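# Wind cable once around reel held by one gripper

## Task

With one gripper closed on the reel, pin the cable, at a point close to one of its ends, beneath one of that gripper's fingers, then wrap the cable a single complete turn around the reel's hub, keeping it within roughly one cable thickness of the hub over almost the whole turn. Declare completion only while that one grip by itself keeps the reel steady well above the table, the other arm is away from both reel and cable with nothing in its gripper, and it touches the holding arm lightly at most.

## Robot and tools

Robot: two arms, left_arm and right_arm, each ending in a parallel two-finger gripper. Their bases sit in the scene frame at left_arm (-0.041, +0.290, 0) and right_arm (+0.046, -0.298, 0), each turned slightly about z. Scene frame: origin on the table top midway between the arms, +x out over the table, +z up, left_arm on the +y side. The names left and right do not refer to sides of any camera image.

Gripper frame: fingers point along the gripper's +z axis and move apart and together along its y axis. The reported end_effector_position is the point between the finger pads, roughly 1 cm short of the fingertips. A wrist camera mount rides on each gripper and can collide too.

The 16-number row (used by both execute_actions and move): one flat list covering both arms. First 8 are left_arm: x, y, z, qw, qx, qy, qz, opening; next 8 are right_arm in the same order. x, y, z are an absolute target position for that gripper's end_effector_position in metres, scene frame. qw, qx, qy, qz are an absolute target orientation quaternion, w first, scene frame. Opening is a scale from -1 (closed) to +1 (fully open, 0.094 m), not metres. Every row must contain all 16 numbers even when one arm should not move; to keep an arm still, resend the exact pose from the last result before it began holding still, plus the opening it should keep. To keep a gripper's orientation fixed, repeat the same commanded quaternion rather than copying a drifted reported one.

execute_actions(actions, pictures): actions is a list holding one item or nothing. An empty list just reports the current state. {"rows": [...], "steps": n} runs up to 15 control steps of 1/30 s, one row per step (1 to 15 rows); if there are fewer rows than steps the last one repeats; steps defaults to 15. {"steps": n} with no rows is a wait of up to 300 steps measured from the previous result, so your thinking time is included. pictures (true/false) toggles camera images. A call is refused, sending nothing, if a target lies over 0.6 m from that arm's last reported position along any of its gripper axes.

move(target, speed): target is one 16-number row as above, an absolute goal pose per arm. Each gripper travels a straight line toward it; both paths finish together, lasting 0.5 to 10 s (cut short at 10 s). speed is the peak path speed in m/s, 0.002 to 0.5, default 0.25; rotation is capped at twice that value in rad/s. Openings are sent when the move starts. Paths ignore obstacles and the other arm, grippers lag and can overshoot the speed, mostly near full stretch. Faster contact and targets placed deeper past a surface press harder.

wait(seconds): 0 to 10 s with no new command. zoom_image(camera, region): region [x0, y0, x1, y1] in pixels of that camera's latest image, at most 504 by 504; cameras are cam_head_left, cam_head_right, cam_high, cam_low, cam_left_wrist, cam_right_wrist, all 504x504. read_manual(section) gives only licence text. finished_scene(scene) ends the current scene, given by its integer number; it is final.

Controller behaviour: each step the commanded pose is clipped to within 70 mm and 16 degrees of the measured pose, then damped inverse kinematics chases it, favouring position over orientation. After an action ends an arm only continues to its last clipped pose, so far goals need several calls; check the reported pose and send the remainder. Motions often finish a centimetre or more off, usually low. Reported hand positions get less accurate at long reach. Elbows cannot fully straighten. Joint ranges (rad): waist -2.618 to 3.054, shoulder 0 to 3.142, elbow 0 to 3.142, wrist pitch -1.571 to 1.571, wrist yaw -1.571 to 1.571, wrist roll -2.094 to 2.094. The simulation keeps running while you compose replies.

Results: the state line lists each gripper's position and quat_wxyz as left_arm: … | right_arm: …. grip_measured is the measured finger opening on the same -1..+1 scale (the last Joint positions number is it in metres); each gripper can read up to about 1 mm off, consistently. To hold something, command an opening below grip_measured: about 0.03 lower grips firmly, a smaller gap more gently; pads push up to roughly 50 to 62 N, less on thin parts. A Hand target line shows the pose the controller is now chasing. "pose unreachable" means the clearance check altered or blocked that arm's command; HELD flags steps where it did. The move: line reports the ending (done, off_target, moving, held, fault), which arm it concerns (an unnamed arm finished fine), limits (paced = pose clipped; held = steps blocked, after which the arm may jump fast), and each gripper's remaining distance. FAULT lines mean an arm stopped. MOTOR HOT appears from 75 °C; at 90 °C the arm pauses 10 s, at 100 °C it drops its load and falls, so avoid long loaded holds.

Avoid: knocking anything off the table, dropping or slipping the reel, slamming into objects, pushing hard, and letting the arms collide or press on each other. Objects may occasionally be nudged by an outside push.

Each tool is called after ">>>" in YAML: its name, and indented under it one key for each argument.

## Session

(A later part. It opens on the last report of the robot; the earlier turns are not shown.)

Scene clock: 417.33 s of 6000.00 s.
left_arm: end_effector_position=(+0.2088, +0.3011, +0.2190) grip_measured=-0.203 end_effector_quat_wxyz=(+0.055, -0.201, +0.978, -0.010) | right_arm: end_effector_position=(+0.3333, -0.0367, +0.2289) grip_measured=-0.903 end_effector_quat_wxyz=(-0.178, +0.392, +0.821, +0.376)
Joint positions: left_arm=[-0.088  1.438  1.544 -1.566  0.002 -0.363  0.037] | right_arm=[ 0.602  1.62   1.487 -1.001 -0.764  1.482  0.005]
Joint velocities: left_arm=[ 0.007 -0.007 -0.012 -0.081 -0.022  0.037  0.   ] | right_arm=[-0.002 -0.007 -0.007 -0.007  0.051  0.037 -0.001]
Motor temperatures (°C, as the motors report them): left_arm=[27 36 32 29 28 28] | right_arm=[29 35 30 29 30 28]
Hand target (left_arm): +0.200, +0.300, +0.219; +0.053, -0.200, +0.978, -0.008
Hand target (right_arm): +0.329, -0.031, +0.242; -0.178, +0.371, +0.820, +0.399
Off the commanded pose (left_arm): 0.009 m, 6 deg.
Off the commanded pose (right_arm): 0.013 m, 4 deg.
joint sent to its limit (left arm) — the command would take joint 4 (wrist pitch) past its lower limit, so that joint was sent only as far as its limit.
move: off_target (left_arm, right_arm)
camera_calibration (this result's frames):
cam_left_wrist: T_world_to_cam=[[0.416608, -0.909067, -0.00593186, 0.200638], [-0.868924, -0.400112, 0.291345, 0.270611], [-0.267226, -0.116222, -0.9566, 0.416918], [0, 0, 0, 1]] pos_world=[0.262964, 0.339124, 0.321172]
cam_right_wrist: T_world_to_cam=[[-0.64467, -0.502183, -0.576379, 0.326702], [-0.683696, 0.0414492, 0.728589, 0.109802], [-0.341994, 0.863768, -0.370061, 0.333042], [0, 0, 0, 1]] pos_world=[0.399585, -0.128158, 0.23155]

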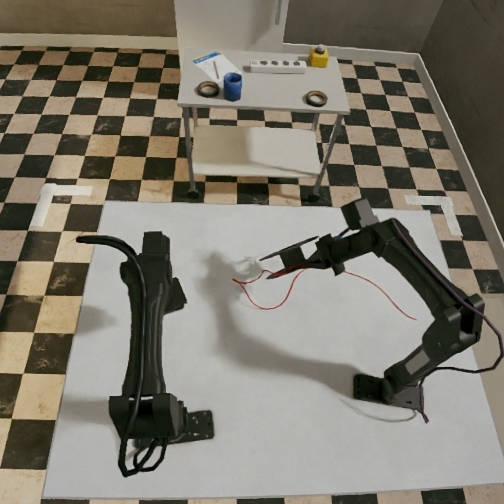

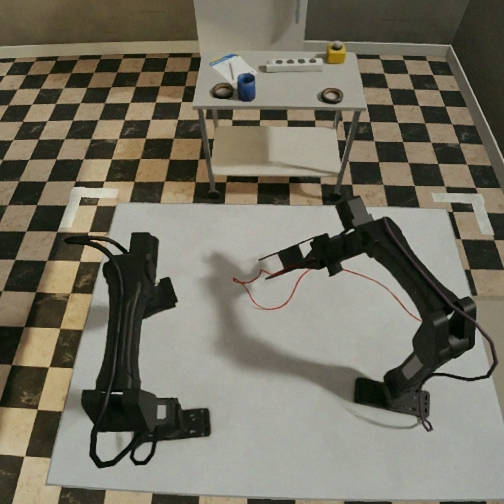

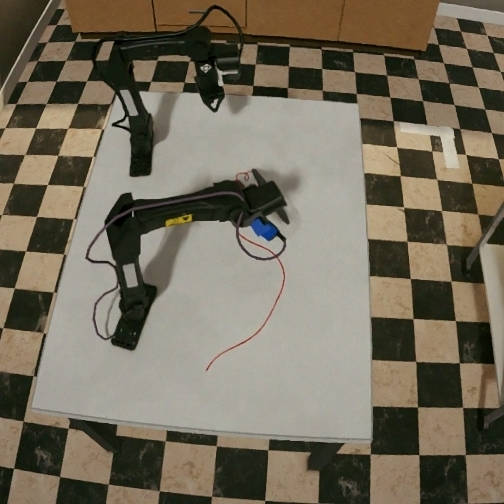

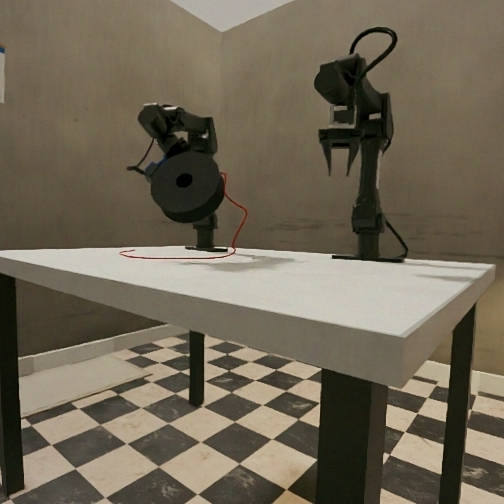

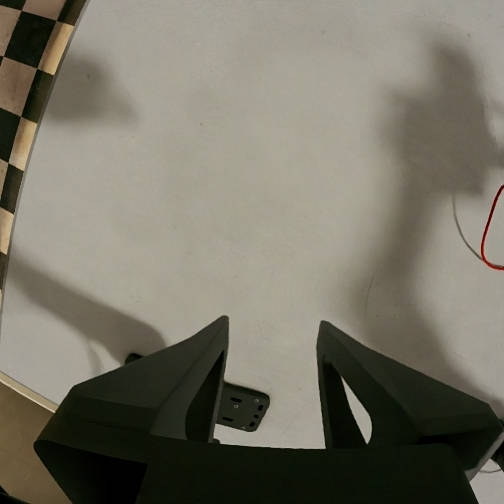

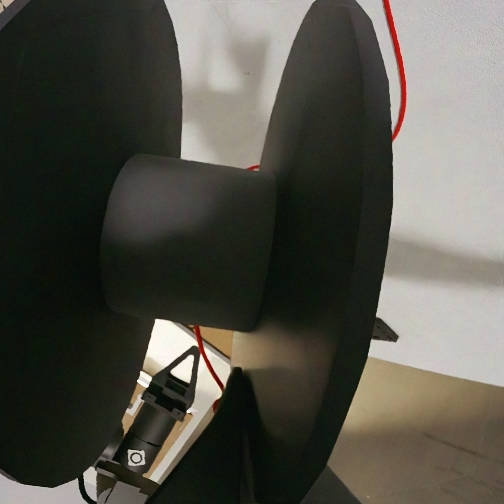

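>>> move:
  target: [0.2,0.3,0.22,0,-0.2,0.98,0,-0.2,0.24,0.03,0.22,0.153,0.153,0.69,0.69,-1]
  speed: 0.15

>>> move:
  target: [0.2,0.3,0.22,0,-0.2,0.98,0,-0.2,0.24,0.03,0.10,0.153,0.153,0.69,0.69,-1]
  speed: 0.08

Scene clock: 425.07 s of 6000.00 s.
left_arm: end_effector_position=(+0.2088, +0.3011, +0.2190) grip_measured=-0.203 end_effector_quat_wxyz=(+0.055, -0.201, +0.978, -0.010) | right_arm: end_effector_position=(+0.2392, +0.0276, +0.2098) grip_measured=-0.903 end_effector_quat_wxyz=(+0.136, +0.177, +0.703, +0.675)
Joint positions: left_arm=[-0.088  1.438  1.544 -1.566  0.002 -0.363  0.037] | right_arm=[ 1.141  1.192  0.359  0.78  -0.174  1.609  0.005]
Joint velocities: left_arm=[ 0.002 -0.012 -0.002  0.007 -0.022  0.007 -0.   ] | right_arm=[-0.002  0.027 -0.002  0.095 -0.007  0.007  0.   ]
Motor temperatures (°C, as the motors report them): left_arm=[27 35 32 29 28 28] | right_arm=[29 35 30 30 30 28]
Hand target (left_arm): +0.200, +0.300, +0.219; +0.053, -0.200, +0.978, -0.009
Hand target (right_arm): +0.239, +0.029, +0.223; +0.153, +0.162, +0.688, +0.691
Off the commanded pose (left_arm): 0.009 m, 6 deg.
Off the commanded pose (right_arm): 0.010 m, 4 deg.
joint sent to its limit (left arm) — the command would take joint 4 (wrist pitch) past its lower limit, so that joint was sent only as far as its limit.
move: off_target (left_arm, right_arm)
camera_calibration (this result's frames):
cam_left_wrist: T_world_to_cam=[[0.416608, -0.909067, -0.00593186, 0.200638], [-0.868924, -0.400112, 0.291345, 0.270611], [-0.267226, -0.116222, -0.9566, 0.416918], [0, 0, 0, 1]] pos_world=[0.262964, 0.339124, 0.321172]
cam_right_wrist: T_world_to_cam=[[0.103786, -0.110863, -0.988402, 0.183943], [-0.994472, -0.0274748, -0.101342, 0.307076], [-0.0159211, 0.993456, -0.113102, 0.102761], [0, 0, 0, 1]] pos_world=[0.287924, -0.0732594, 0.224551]

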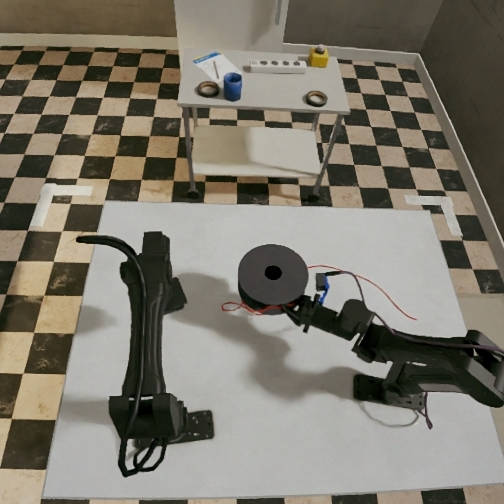

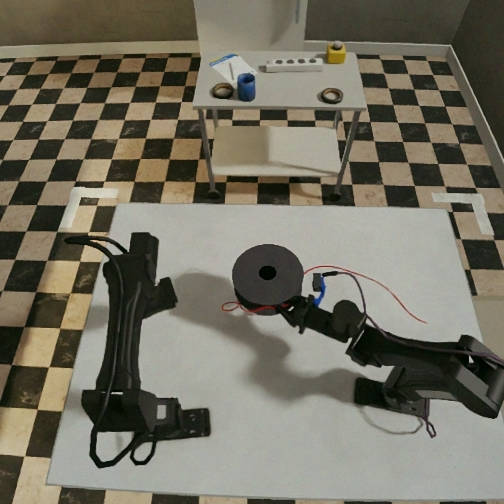

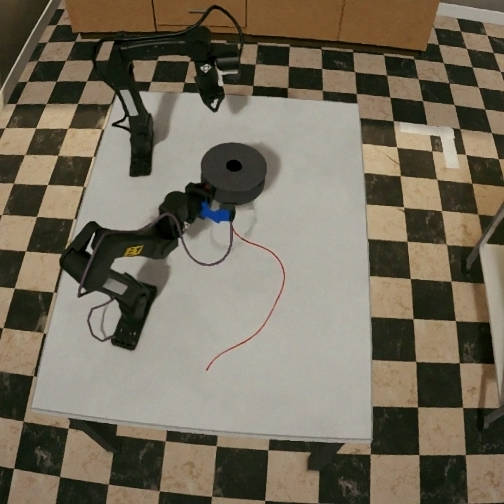

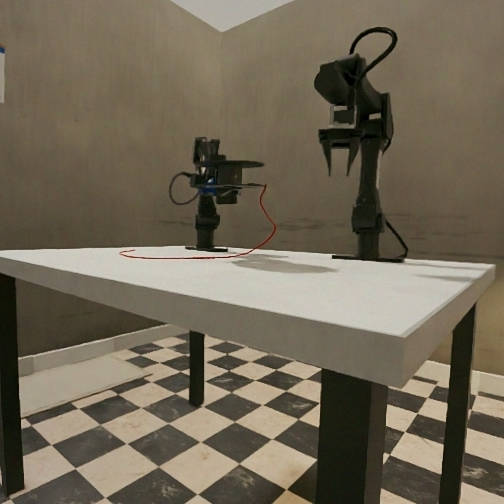

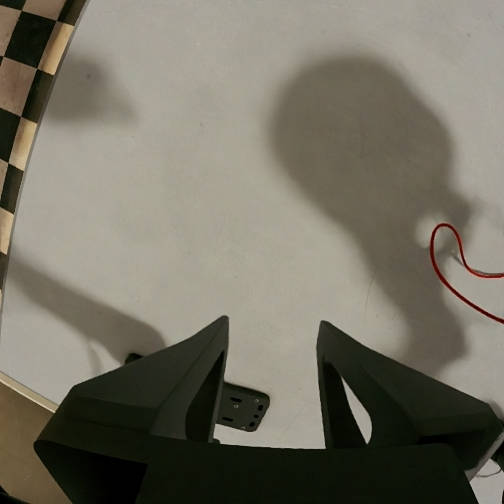

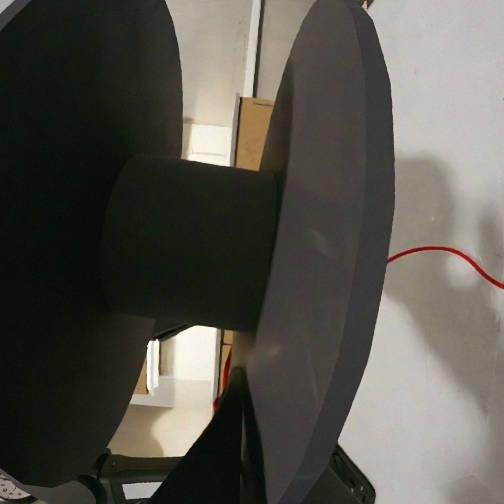

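Scene clock: 426.70 s of 6000.00 s.
left_arm: end_effector_position=(+0.2088, +0.3011, +0.2190) grip_measured=-0.203 end_effector_quat_wxyz=(+0.055, -0.201, +0.978, -0.010) | right_arm: end_effector_position=(+0.2409, +0.0302, +0.0868) grip_measured=-0.903 end_effector_quat_wxyz=(+0.132, +0.179, +0.733, +0.643)
Joint positions: left_arm=[-0.088  1.438  1.544 -1.566  0.002 -0.363  0.037] | right_arm=[ 1.141  1.873  0.214  1.518 -0.174  1.583  0.005]
Joint velocities: left_arm=[ 0.017  0.002 -0.007 -0.007 -0.037 -0.022 -0.   ] | right_arm=[ 0.007 -0.002 -0.002  0.066  0.051 -0.095 -0.   ]
Motor temperatures (°C, as the motors report them): left_arm=[27 35 32 29 28 28] | right_arm=[29 34 30 31 30 28]
Hand target (left_arm): +0.200, +0.300, +0.219; +0.053, -0.200, +0.978, -0.009
Hand target (right_arm): +0.241, +0.031, +0.100; +0.147, +0.160, +0.718, +0.661
Off the commanded pose (left_arm): 0.009 m, 6 deg.
Off the commanded pose (right_arm): 0.013 m, 8 deg.
joint sent to its limit (left arm) — the command would take joint 4 (wrist pitch) past its lower limit, so that joint was sent only as far as its limit.
joint sent to its limit (right arm) — the command would take joint 4 (wrist pitch) past its upper limit, so that joint was sent only as far as its limit.
move: off_target (left_arm, right_arm)
camera_calibration (this result's frames):
cam_left_wrist: T_world_to_cam=[[0.416608, -0.909067, -0.00593186, 0.200638], [-0.868924, -0.400112, 0.291345, 0.270611], [-0.267226, -0.116222, -0.9566, 0.416918], [0, 0, 0, 1]] pos_world=[0.262964, 0.339124, 0.321172]
cam_right_wrist: T_world_to_cam=[[0.0777749, -0.192148, -0.978279, 0.0703096], [-0.996707, -0.0375716, -0.0718604, 0.294711], [-0.0229477, 0.980646, -0.194437, 0.0954525], [0, 0, 0, 1]] pos_world=[0.290463, -0.0690225, 0.10852]

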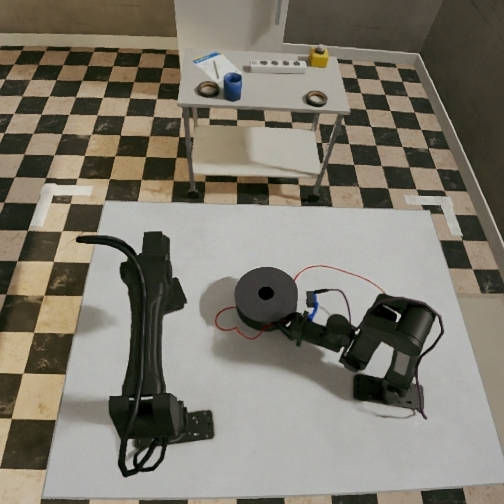

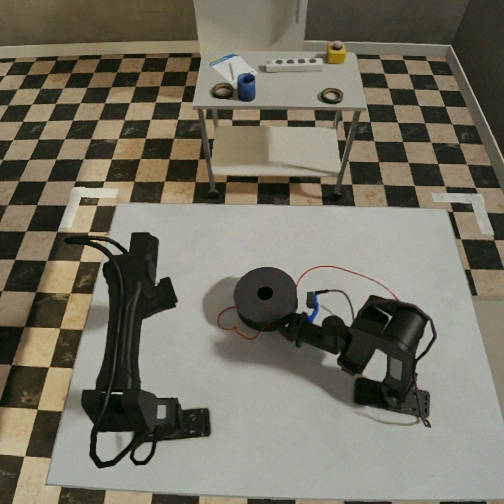

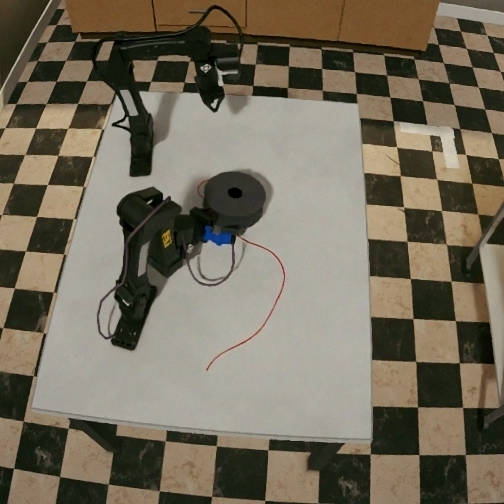

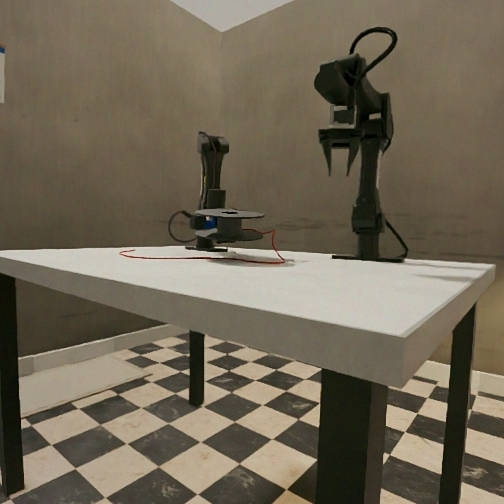

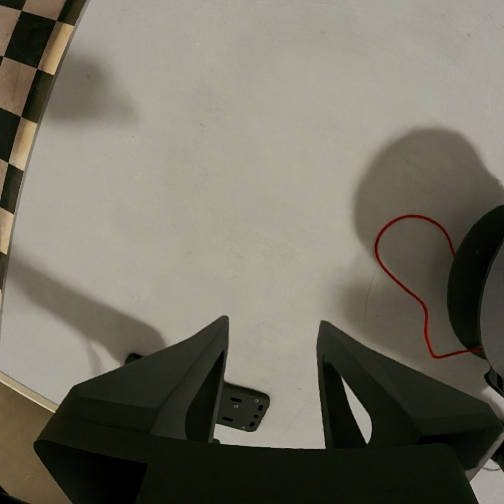

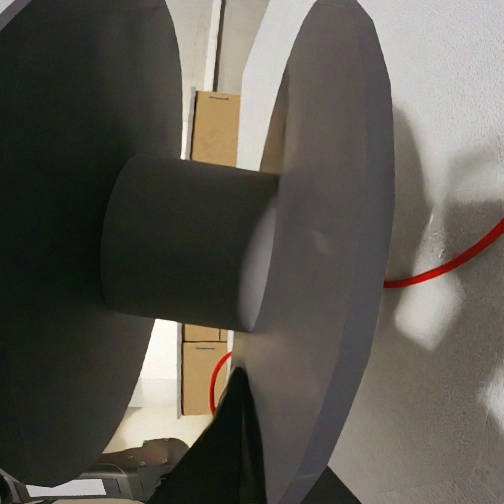

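>>> move:
  target: [0.27,0.17,0.16,0,-0.2,0.98,0,-0.2,0.37,-0.12,0.13,0.299,0.299,0.641,0.641,-1]
  speed: 0.1

Scene clock: 437.10 s of 6000.00 s.
left_arm: end_effector_position=(+0.2584, +0.1747, +0.1534) grip_measured=-0.203 end_effector_quat_wxyz=(-0.016, -0.200, +0.980, +0.011) | right_arm: end_effector_position=(+0.3622, -0.1232, +0.1011) grip_measured=-0.902 end_effector_quat_wxyz=(+0.274, +0.330, +0.667, +0.610)
Joint positions: left_arm=[-0.502  1.799  1.661 -1.473 -0.002 -0.775  0.037] | right_arm=[ 0.517  1.787  0.147  1.526 -0.359  1.569  0.005]
Joint velocities: left_arm=[-0.012  0.017 -0.002 -0.051  0.066 -0.022  0.   ] | right_arm=[-0.002 -0.012 -0.002 -0.037 -0.066 -0.007 -0.   ]
Motor temperatures (°C, as the motors report them): left_arm=[27 35 32 29 28 28] | right_arm=[29 34 30 33 29 28]
Hand target (left_arm): +0.266, +0.169, +0.159; -0.002, -0.201, +0.980, +0.001
Hand target (right_arm): +0.368, -0.122, +0.129; +0.304, +0.296, +0.646, +0.634
Off the commanded pose (left_arm): 0.014 m, 2 deg.
Off the commanded pose (right_arm): 0.030 m, 6 deg.
joint sent to its limit (right arm) — the command would take joint 4 (wrist pitch) past its upper limit, so that joint was sent only as far as its limit.
After step 180, 1.83 s passed at rest.
move: off_target (left_arm, right_arm)
camera_calibration (this result's frames):
cam_left_wrist: T_world_to_cam=[[0.409162, -0.909012, -0.0792659, 0.0778962], [-0.817618, -0.403812, 0.410411, 0.251425], [-0.405077, -0.103116, -0.908449, 0.378688], [0, 0, 0, 1]] pos_world=[0.327095, 0.211385, 0.247005]
cam_right_wrist: T_world_to_cam=[[0.012658, -0.185632, -0.982538, 0.0701601], [-0.91647, 0.39083, -0.085647, 0.436015], [0.399904, 0.90155, -0.165179, 0.0856218], [0, 0, 0, 1]] pos_world=[0.364466, -0.234576, 0.120421]

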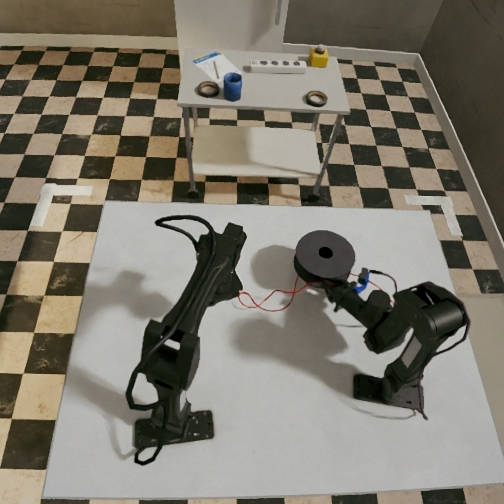

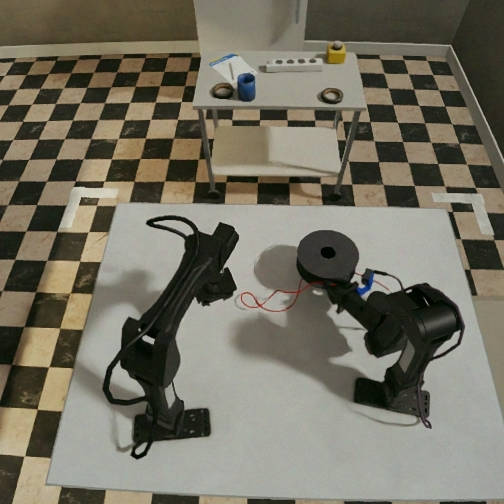

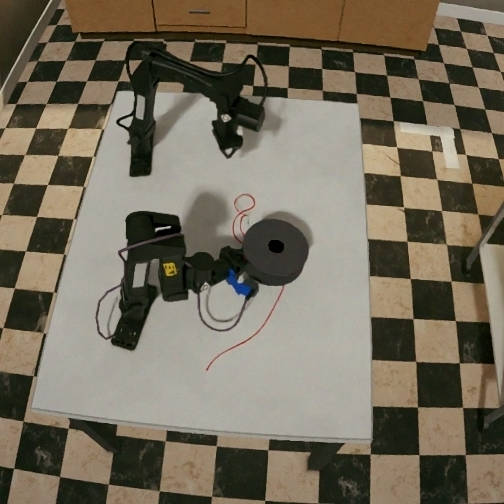

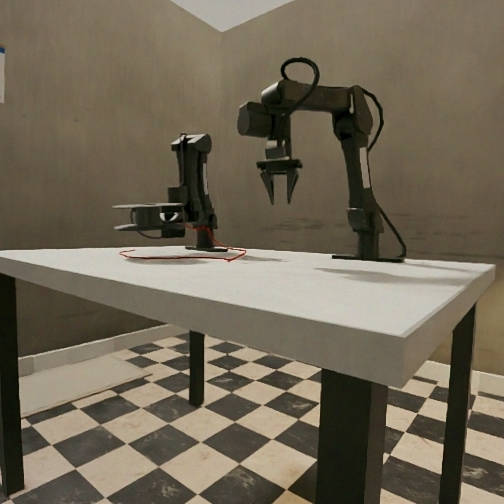

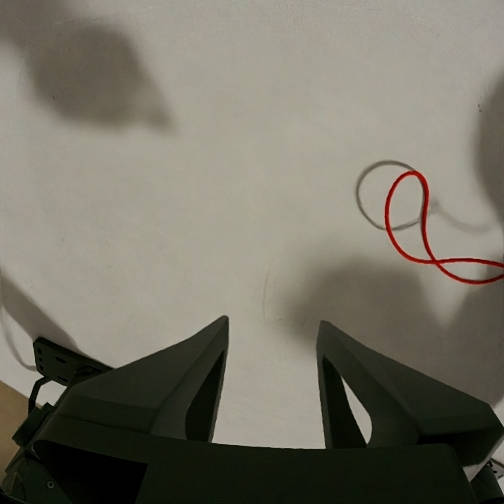

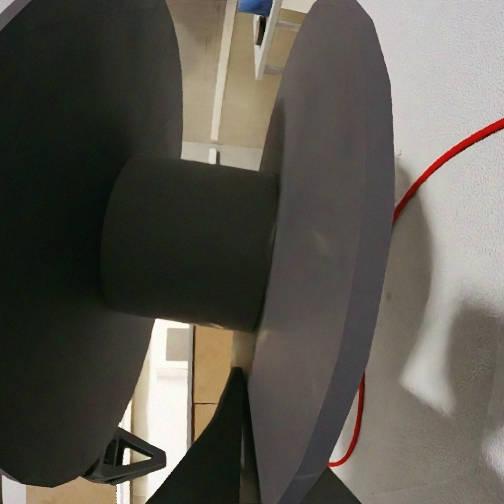

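>>> move:
  target: [0.30,0.092,0.06,0,-0.1,0.995,0,-0.3,0.37,-0.12,0.13,0.299,0.299,0.641,0.641,-1]
  speed: 0.12

>>> move:
  target: [0.295,0.097,0.004,0,-0.1,0.995,0,-0.3,0.37,-0.12,0.13,0.299,0.299,0.641,0.641,-1]
  speed: 0.05

Scene clock: 447.40 s of 6000.00 s.
left_arm: end_effector_position=(+0.2933, +0.0971, +0.0569) grip_measured=-0.297 end_effector_quat_wxyz=(-0.011, -0.106, +0.994, +0.008) | right_arm: end_effector_position=(+0.3619, -0.1228, +0.1009) grip_measured=-0.902 end_effector_quat_wxyz=(+0.269, +0.332, +0.665, +0.612)
Joint positions: left_arm=[-0.657  2.062  1.638 -1.173 -0.001 -0.739  0.033] | right_arm=[ 0.517  1.787  0.147  1.525 -0.362  1.578  0.005]
Joint velocities: left_arm=[-0.002 -0.007 -0.002 -0.022 -0.022 -0.022  0.   ] | right_arm=[ 0.007  0.007 -0.017  0.022 -0.125 -0.007  0.   ]
Motor temperatures (°C, as the motors report them): left_arm=[27 35 32 29 28 28] | right_arm=[29 33 30 35 29 28]
Hand target (left_arm): +0.298, +0.091, +0.059; -0.001, -0.100, +0.995, +0.001
Hand target (right_arm): +0.368, -0.121, +0.130; +0.299, +0.301, +0.643, +0.638
Off the commanded pose (left_arm): 0.009 m, 2 deg.
Off the commanded pose (right_arm): 0.030 m, 7 deg.
joint sent to its limit (right arm) — the command would take joint 4 (wrist pitch) past its upper limit, so that joint was sent only as far as its limit.
After step 180, 2.73 s passed at rest.
move: off_target (right_arm)
camera_calibration (this result's frames):
cam_left_wrist: T_world_to_cam=[[0.230566, -0.970618, -0.0688427, 0.0431926], [-0.883334, -0.238455, 0.40356, 0.291846], [-0.408119, -0.0322361, -0.912359, 0.291352], [0, 0, 0, 1]] pos_world=[0.366745, 0.120908, 0.151014]
cam_right_wrist: T_world_to_cam=[[0.00601542, -0.178063, -0.984001, 0.0735675], [-0.917818, 0.389636, -0.0761184, 0.434886], [0.396956, 0.903592, -0.161085, 0.0862729], [0, 0, 0, 1]] pos_world=[0.364457, -0.234303, 0.119391]

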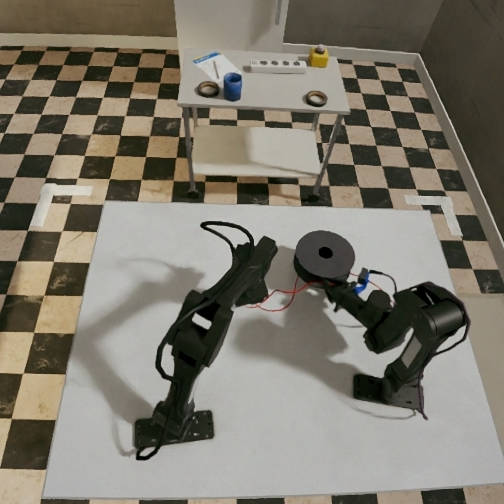

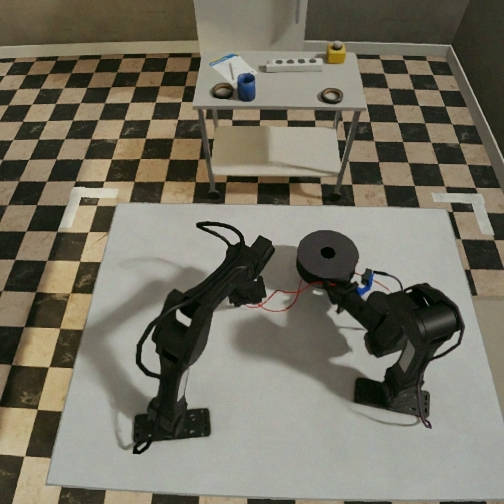

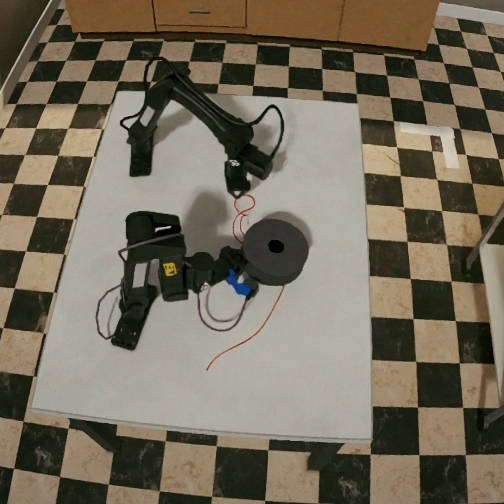

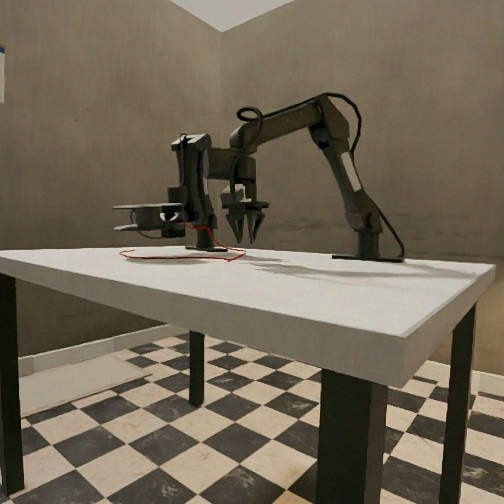

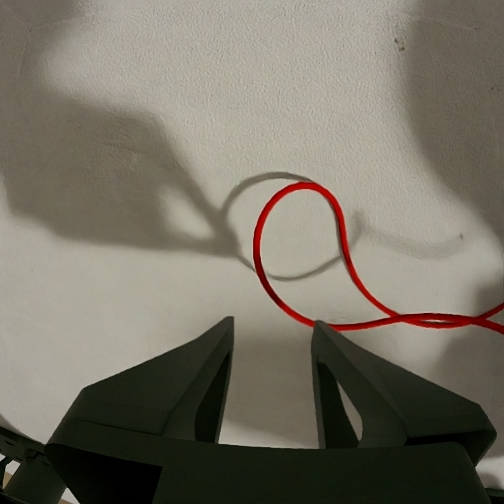

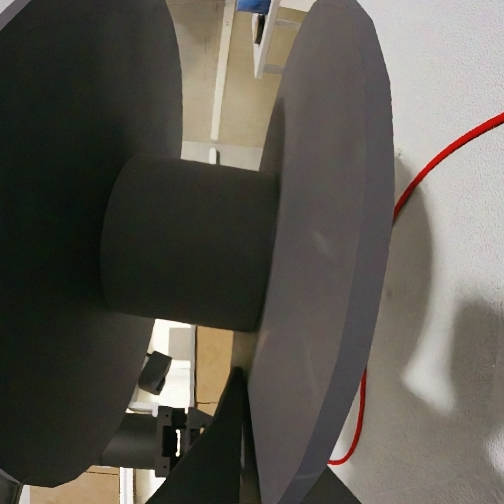

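Scene clock: 449.03 s of 6000.00 s.
left_arm: end_effector_position=(+0.2975, +0.0947, +0.0119) grip_measured=-0.297 end_effector_quat_wxyz=(+0.005, -0.102, +0.995, -0.003) | right_arm: end_effector_position=(+0.3619, -0.1228, +0.1009) grip_measured=-0.902 end_effector_quat_wxyz=(+0.267, +0.335, +0.664, +0.613)
Joint positions: left_arm=[-0.657  2.09   1.496 -0.964 -0.001 -0.73   0.033] | right_arm=[ 0.517  1.787  0.147  1.525 -0.362  1.586  0.005]
Joint velocities: left_arm=[-0.002  0.007 -0.002  0.051 -0.007 -0.037 -0.   ] | right_arm=[ 0.002 -0.007  0.002  0.007 -0.051  0.007  0.001]
Motor temperatures (°C, as the motors report them): left_arm=[27 35 32 29 28 28] | right_arm=[29 33 30 35 29 28]
Hand target (left_arm): +0.295, +0.097, +0.004; -0.000, -0.100, +0.995, +0.000
Hand target (right_arm): +0.368, -0.121, +0.130; +0.298, +0.301, +0.643, +0.638
Off the commanded pose (left_arm): 0.009 m, 1 deg.
Off the commanded pose (right_arm): 0.030 m, 7 deg.
joint sent to its limit (right arm) — the command would take joint 4 (wrist pitch) past its upper limit, so that joint was sent only as far as its limit.
move: off_target (right_arm)
camera_calibration (this result's frames):
cam_left_wrist: T_world_to_cam=[[0.223542, -0.973794, -0.041885, 0.038808], [-0.898703, -0.222558, 0.377889, 0.316526], [-0.377308, -0.0468319, -0.924903, 0.2443], [0, 0, 0, 1]] pos_world=[0.367964, 0.119677, 0.107967]
cam_right_wrist: T_world_to_cam=[[0.00134813, -0.172606, -0.98499, 0.0760265], [-0.917853, 0.390748, -0.0697296, 0.43439], [0.396919, 0.90417, -0.1579, 0.0860358], [0, 0, 0, 1]] pos_world=[0.364454, -0.234406, 0.11876]

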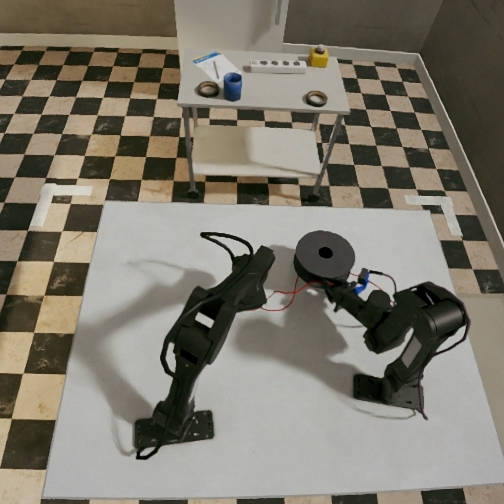

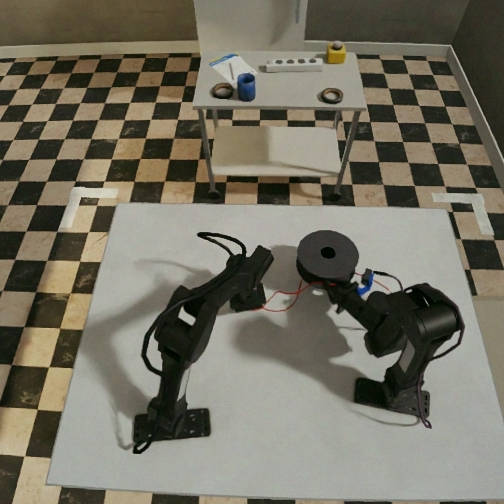

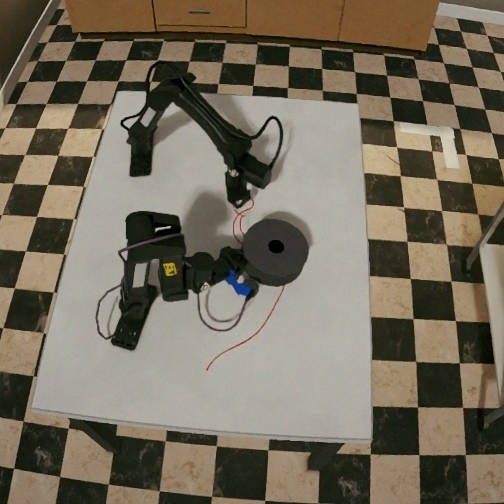

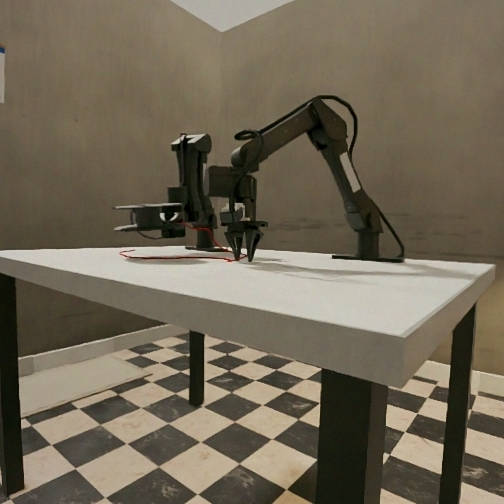

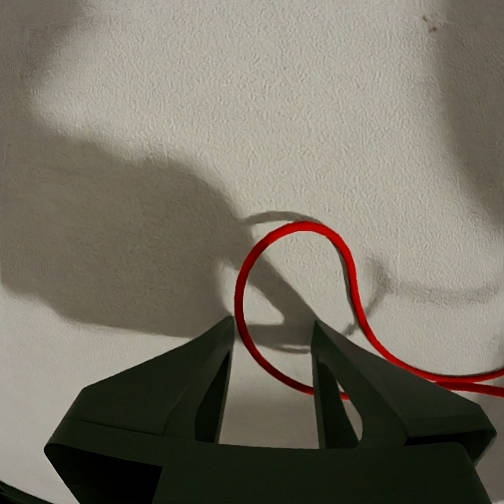

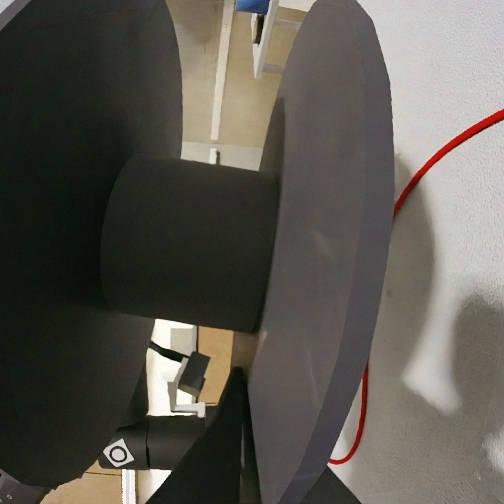

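>>> move:
  target: [0.28,0.27,0.005,0,-0.1,0.995,0,-0.5,0.37,-0.12,0.13,0.299,0.299,0.641,0.641,-1]
  speed: 0.06

>>> move:
  target: [0.28,0.27,0.003,0,-0.1,0.995,0,-1,0.37,-0.12,0.13,0.299,0.299,0.641,0.641,-1]

Scene clock: 455.97 s of 6000.00 s.
left_arm: end_effector_position=(+0.2945, +0.2556, +0.0113) grip_measured=-0.497 end_effector_quat_wxyz=(+0.010, -0.097, +0.995, -0.026) | right_arm: end_effector_position=(+0.3599, -0.1207, +0.1000) grip_measured=-0.902 end_effector_quat_wxyz=(+0.259, +0.333, +0.667, +0.615)
Joint positions: left_arm=[-0.209  1.89   1.2   -0.852  0.048 -0.274  0.024] | right_arm=[ 0.517  1.787  0.147  1.521 -0.379  1.591  0.005]
Joint velocities: left_arm=[-0.002 -0.002  0.007  0.022 -0.022  0.022 -0.001] | right_arm=[-0.012 -0.007 -0.002 -0.022  0.037 -0.022 -0.001]
Motor temperatures (°C, as the motors report them): left_arm=[27 35 32 29 28 28] | right_arm=[29 33 30 36 29 28]
Hand target (left_arm): +0.284, +0.270, +0.006; +0.001, -0.100, +0.995, -0.002
Hand target (right_arm): +0.368, -0.120, +0.130; +0.298, +0.301, +0.643, +0.638
Off the commanded pose (left_arm): 0.021 m, 3 deg.
Off the commanded pose (right_arm): 0.032 m, 7 deg.
joint sent to its limit (right arm) — the command would take joint 4 (wrist pitch) past its upper limit, so that joint was sent only as far as its limit.
move: off_target (left_arm, right_arm)
camera_calibration (this result's frames):
cam_left_wrist: T_world_to_cam=[[0.213985, -0.976826, 0.0046773, 0.199237], [-0.905798, -0.196628, 0.375322, 0.345281], [-0.365705, -0.0845499, -0.926883, 0.256399], [0, 0, 0, 1]] pos_world=[0.363888, 0.284191, 0.107129]
cam_right_wrist: T_world_to_cam=[[-0.00452316, -0.168065, -0.985765, 0.0781977], [-0.924282, 0.376962, -0.060028, 0.431375], [0.381684, 0.910853, -0.157045, 0.0909212], [0, 0, 0, 1]] pos_world=[0.364362, -0.232285, 0.117258]

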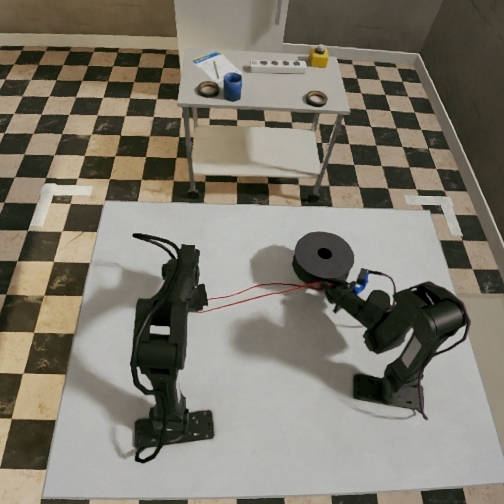

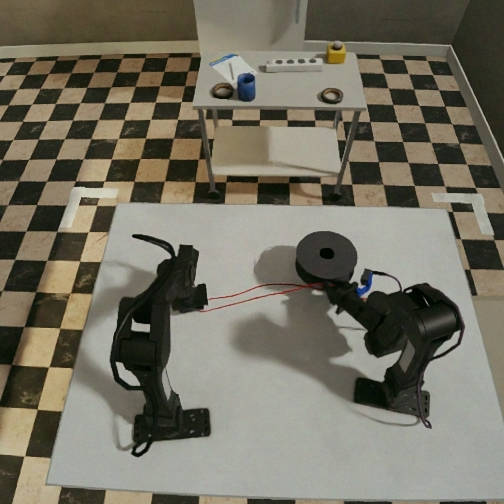

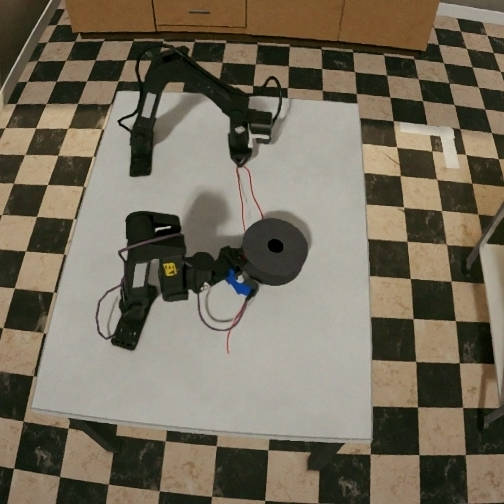

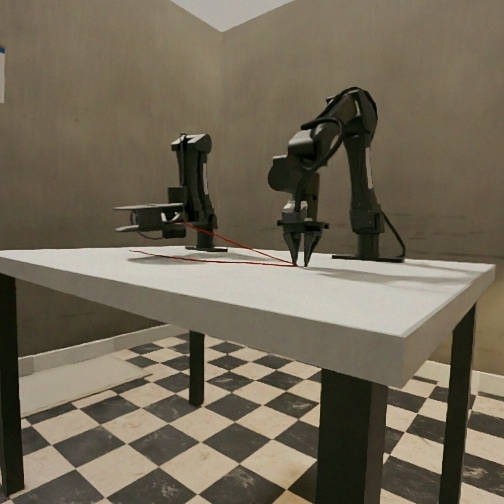

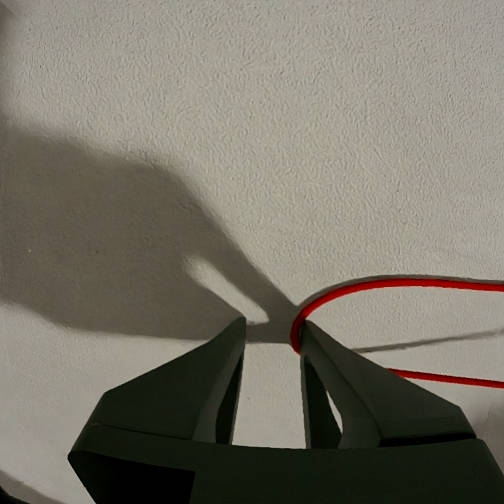

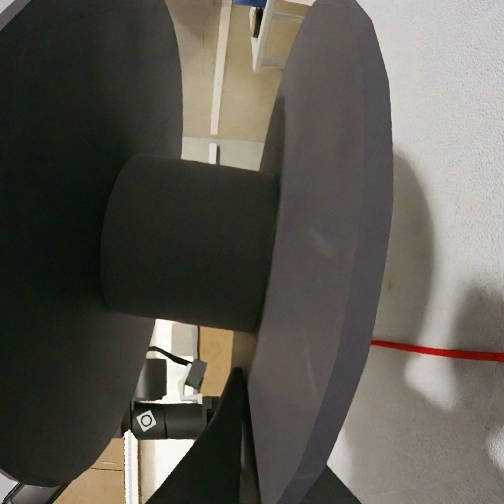

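Scene clock: 456.67 s of 6000.00 s.
left_arm: end_effector_position=(+0.2940, +0.2547, +0.0107) grip_measured=-0.956 end_effector_quat_wxyz=(+0.014, -0.096, +0.995, -0.030) | right_arm: end_effector_position=(+0.3592, -0.1201, +0.0987) grip_measured=-0.902 end_effector_quat_wxyz=(+0.256, +0.333, +0.669, +0.614)
Joint positions: left_arm=[-0.209  1.882  1.185 -0.836  0.053 -0.273  0.002] | right_arm=[ 0.517  1.787  0.147  1.515 -0.383  1.591  0.005]
Joint velocities: left_arm=[-0.002 -0.017 -0.007 -0.007 -0.022 -0.022 -0.001] | right_arm=[ 0.012  0.002 -0.002 -0.066 -0.022 -0.051 -0.001]
Motor temperatures (°C, as the motors report them): left_arm=[27 35 32 29 28 28] | right_arm=[29 33 30 36 29 28]
Hand target (left_arm): +0.280, +0.270, +0.003; -0.001, -0.100, +0.995, -0.000
Hand target (right_arm): +0.368, -0.120, +0.130; +0.298, +0.301, +0.643, +0.638
Off the commanded pose (left_arm): 0.022 m, 4 deg.
Off the commanded pose (right_arm): 0.033 m, 8 deg.
joint sent to its limit (right arm) — the command would take joint 4 (wrist pitch) past its upper limit, so that joint was sent only as far as its limit.
move: off_target (left_arm, right_arm)
camera_calibration (this result's frames):
cam_left_wrist: T_world_to_cam=[[0.213377, -0.976894, 0.0121846, 0.198632], [-0.9093, -0.194021, 0.368144, 0.345335], [-0.357273, -0.0896328, -0.929689, 0.254463], [0, 0, 0, 1]] pos_world=[0.362543, 0.283853, 0.107019]
cam_right_wrist: T_world_to_cam=[[-0.00897048, -0.169639, -0.985465, 0.0783962], [-0.926452, 0.372276, -0.0556507, 0.430175], [0.376306, 0.912487, -0.160502, 0.0929013], [0, 0, 0, 1]] pos_world=[0.36428, -0.231616, 0.116107]

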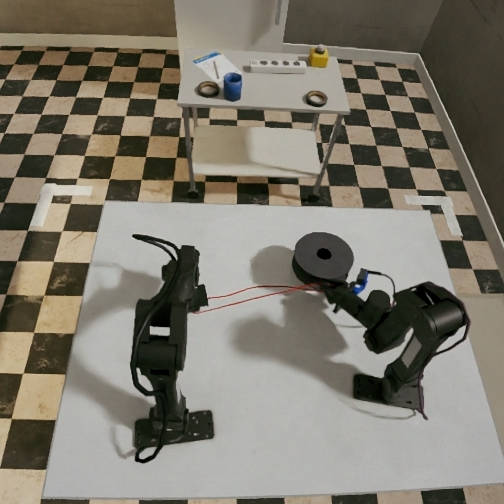

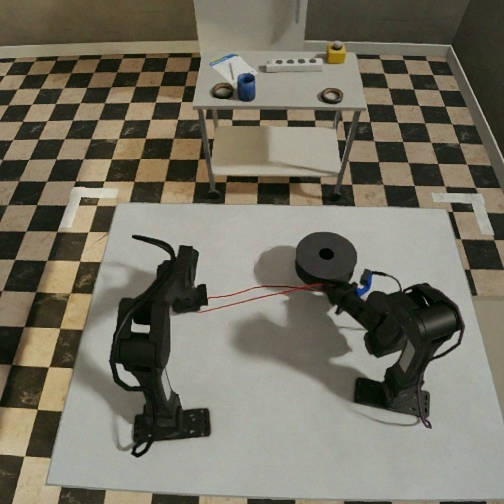

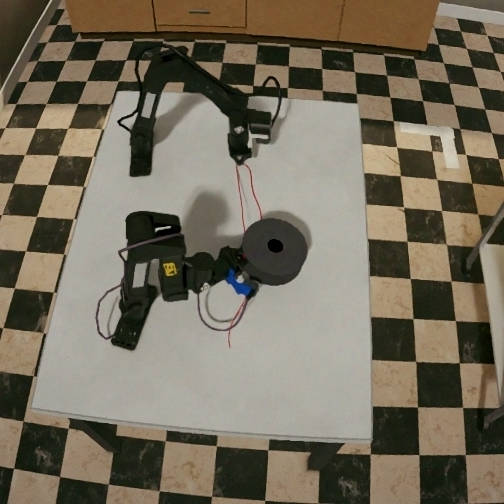

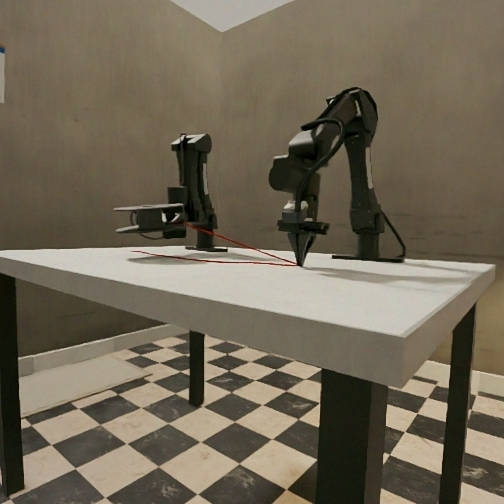

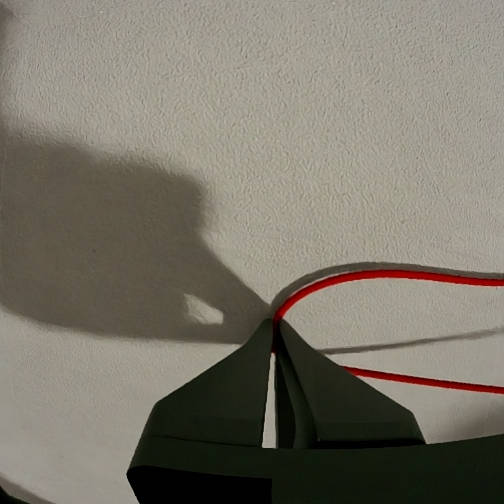

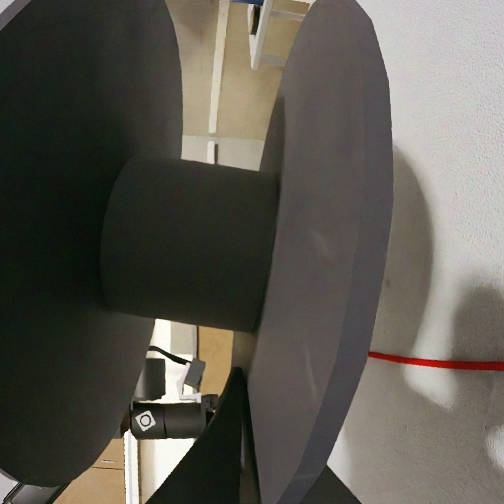

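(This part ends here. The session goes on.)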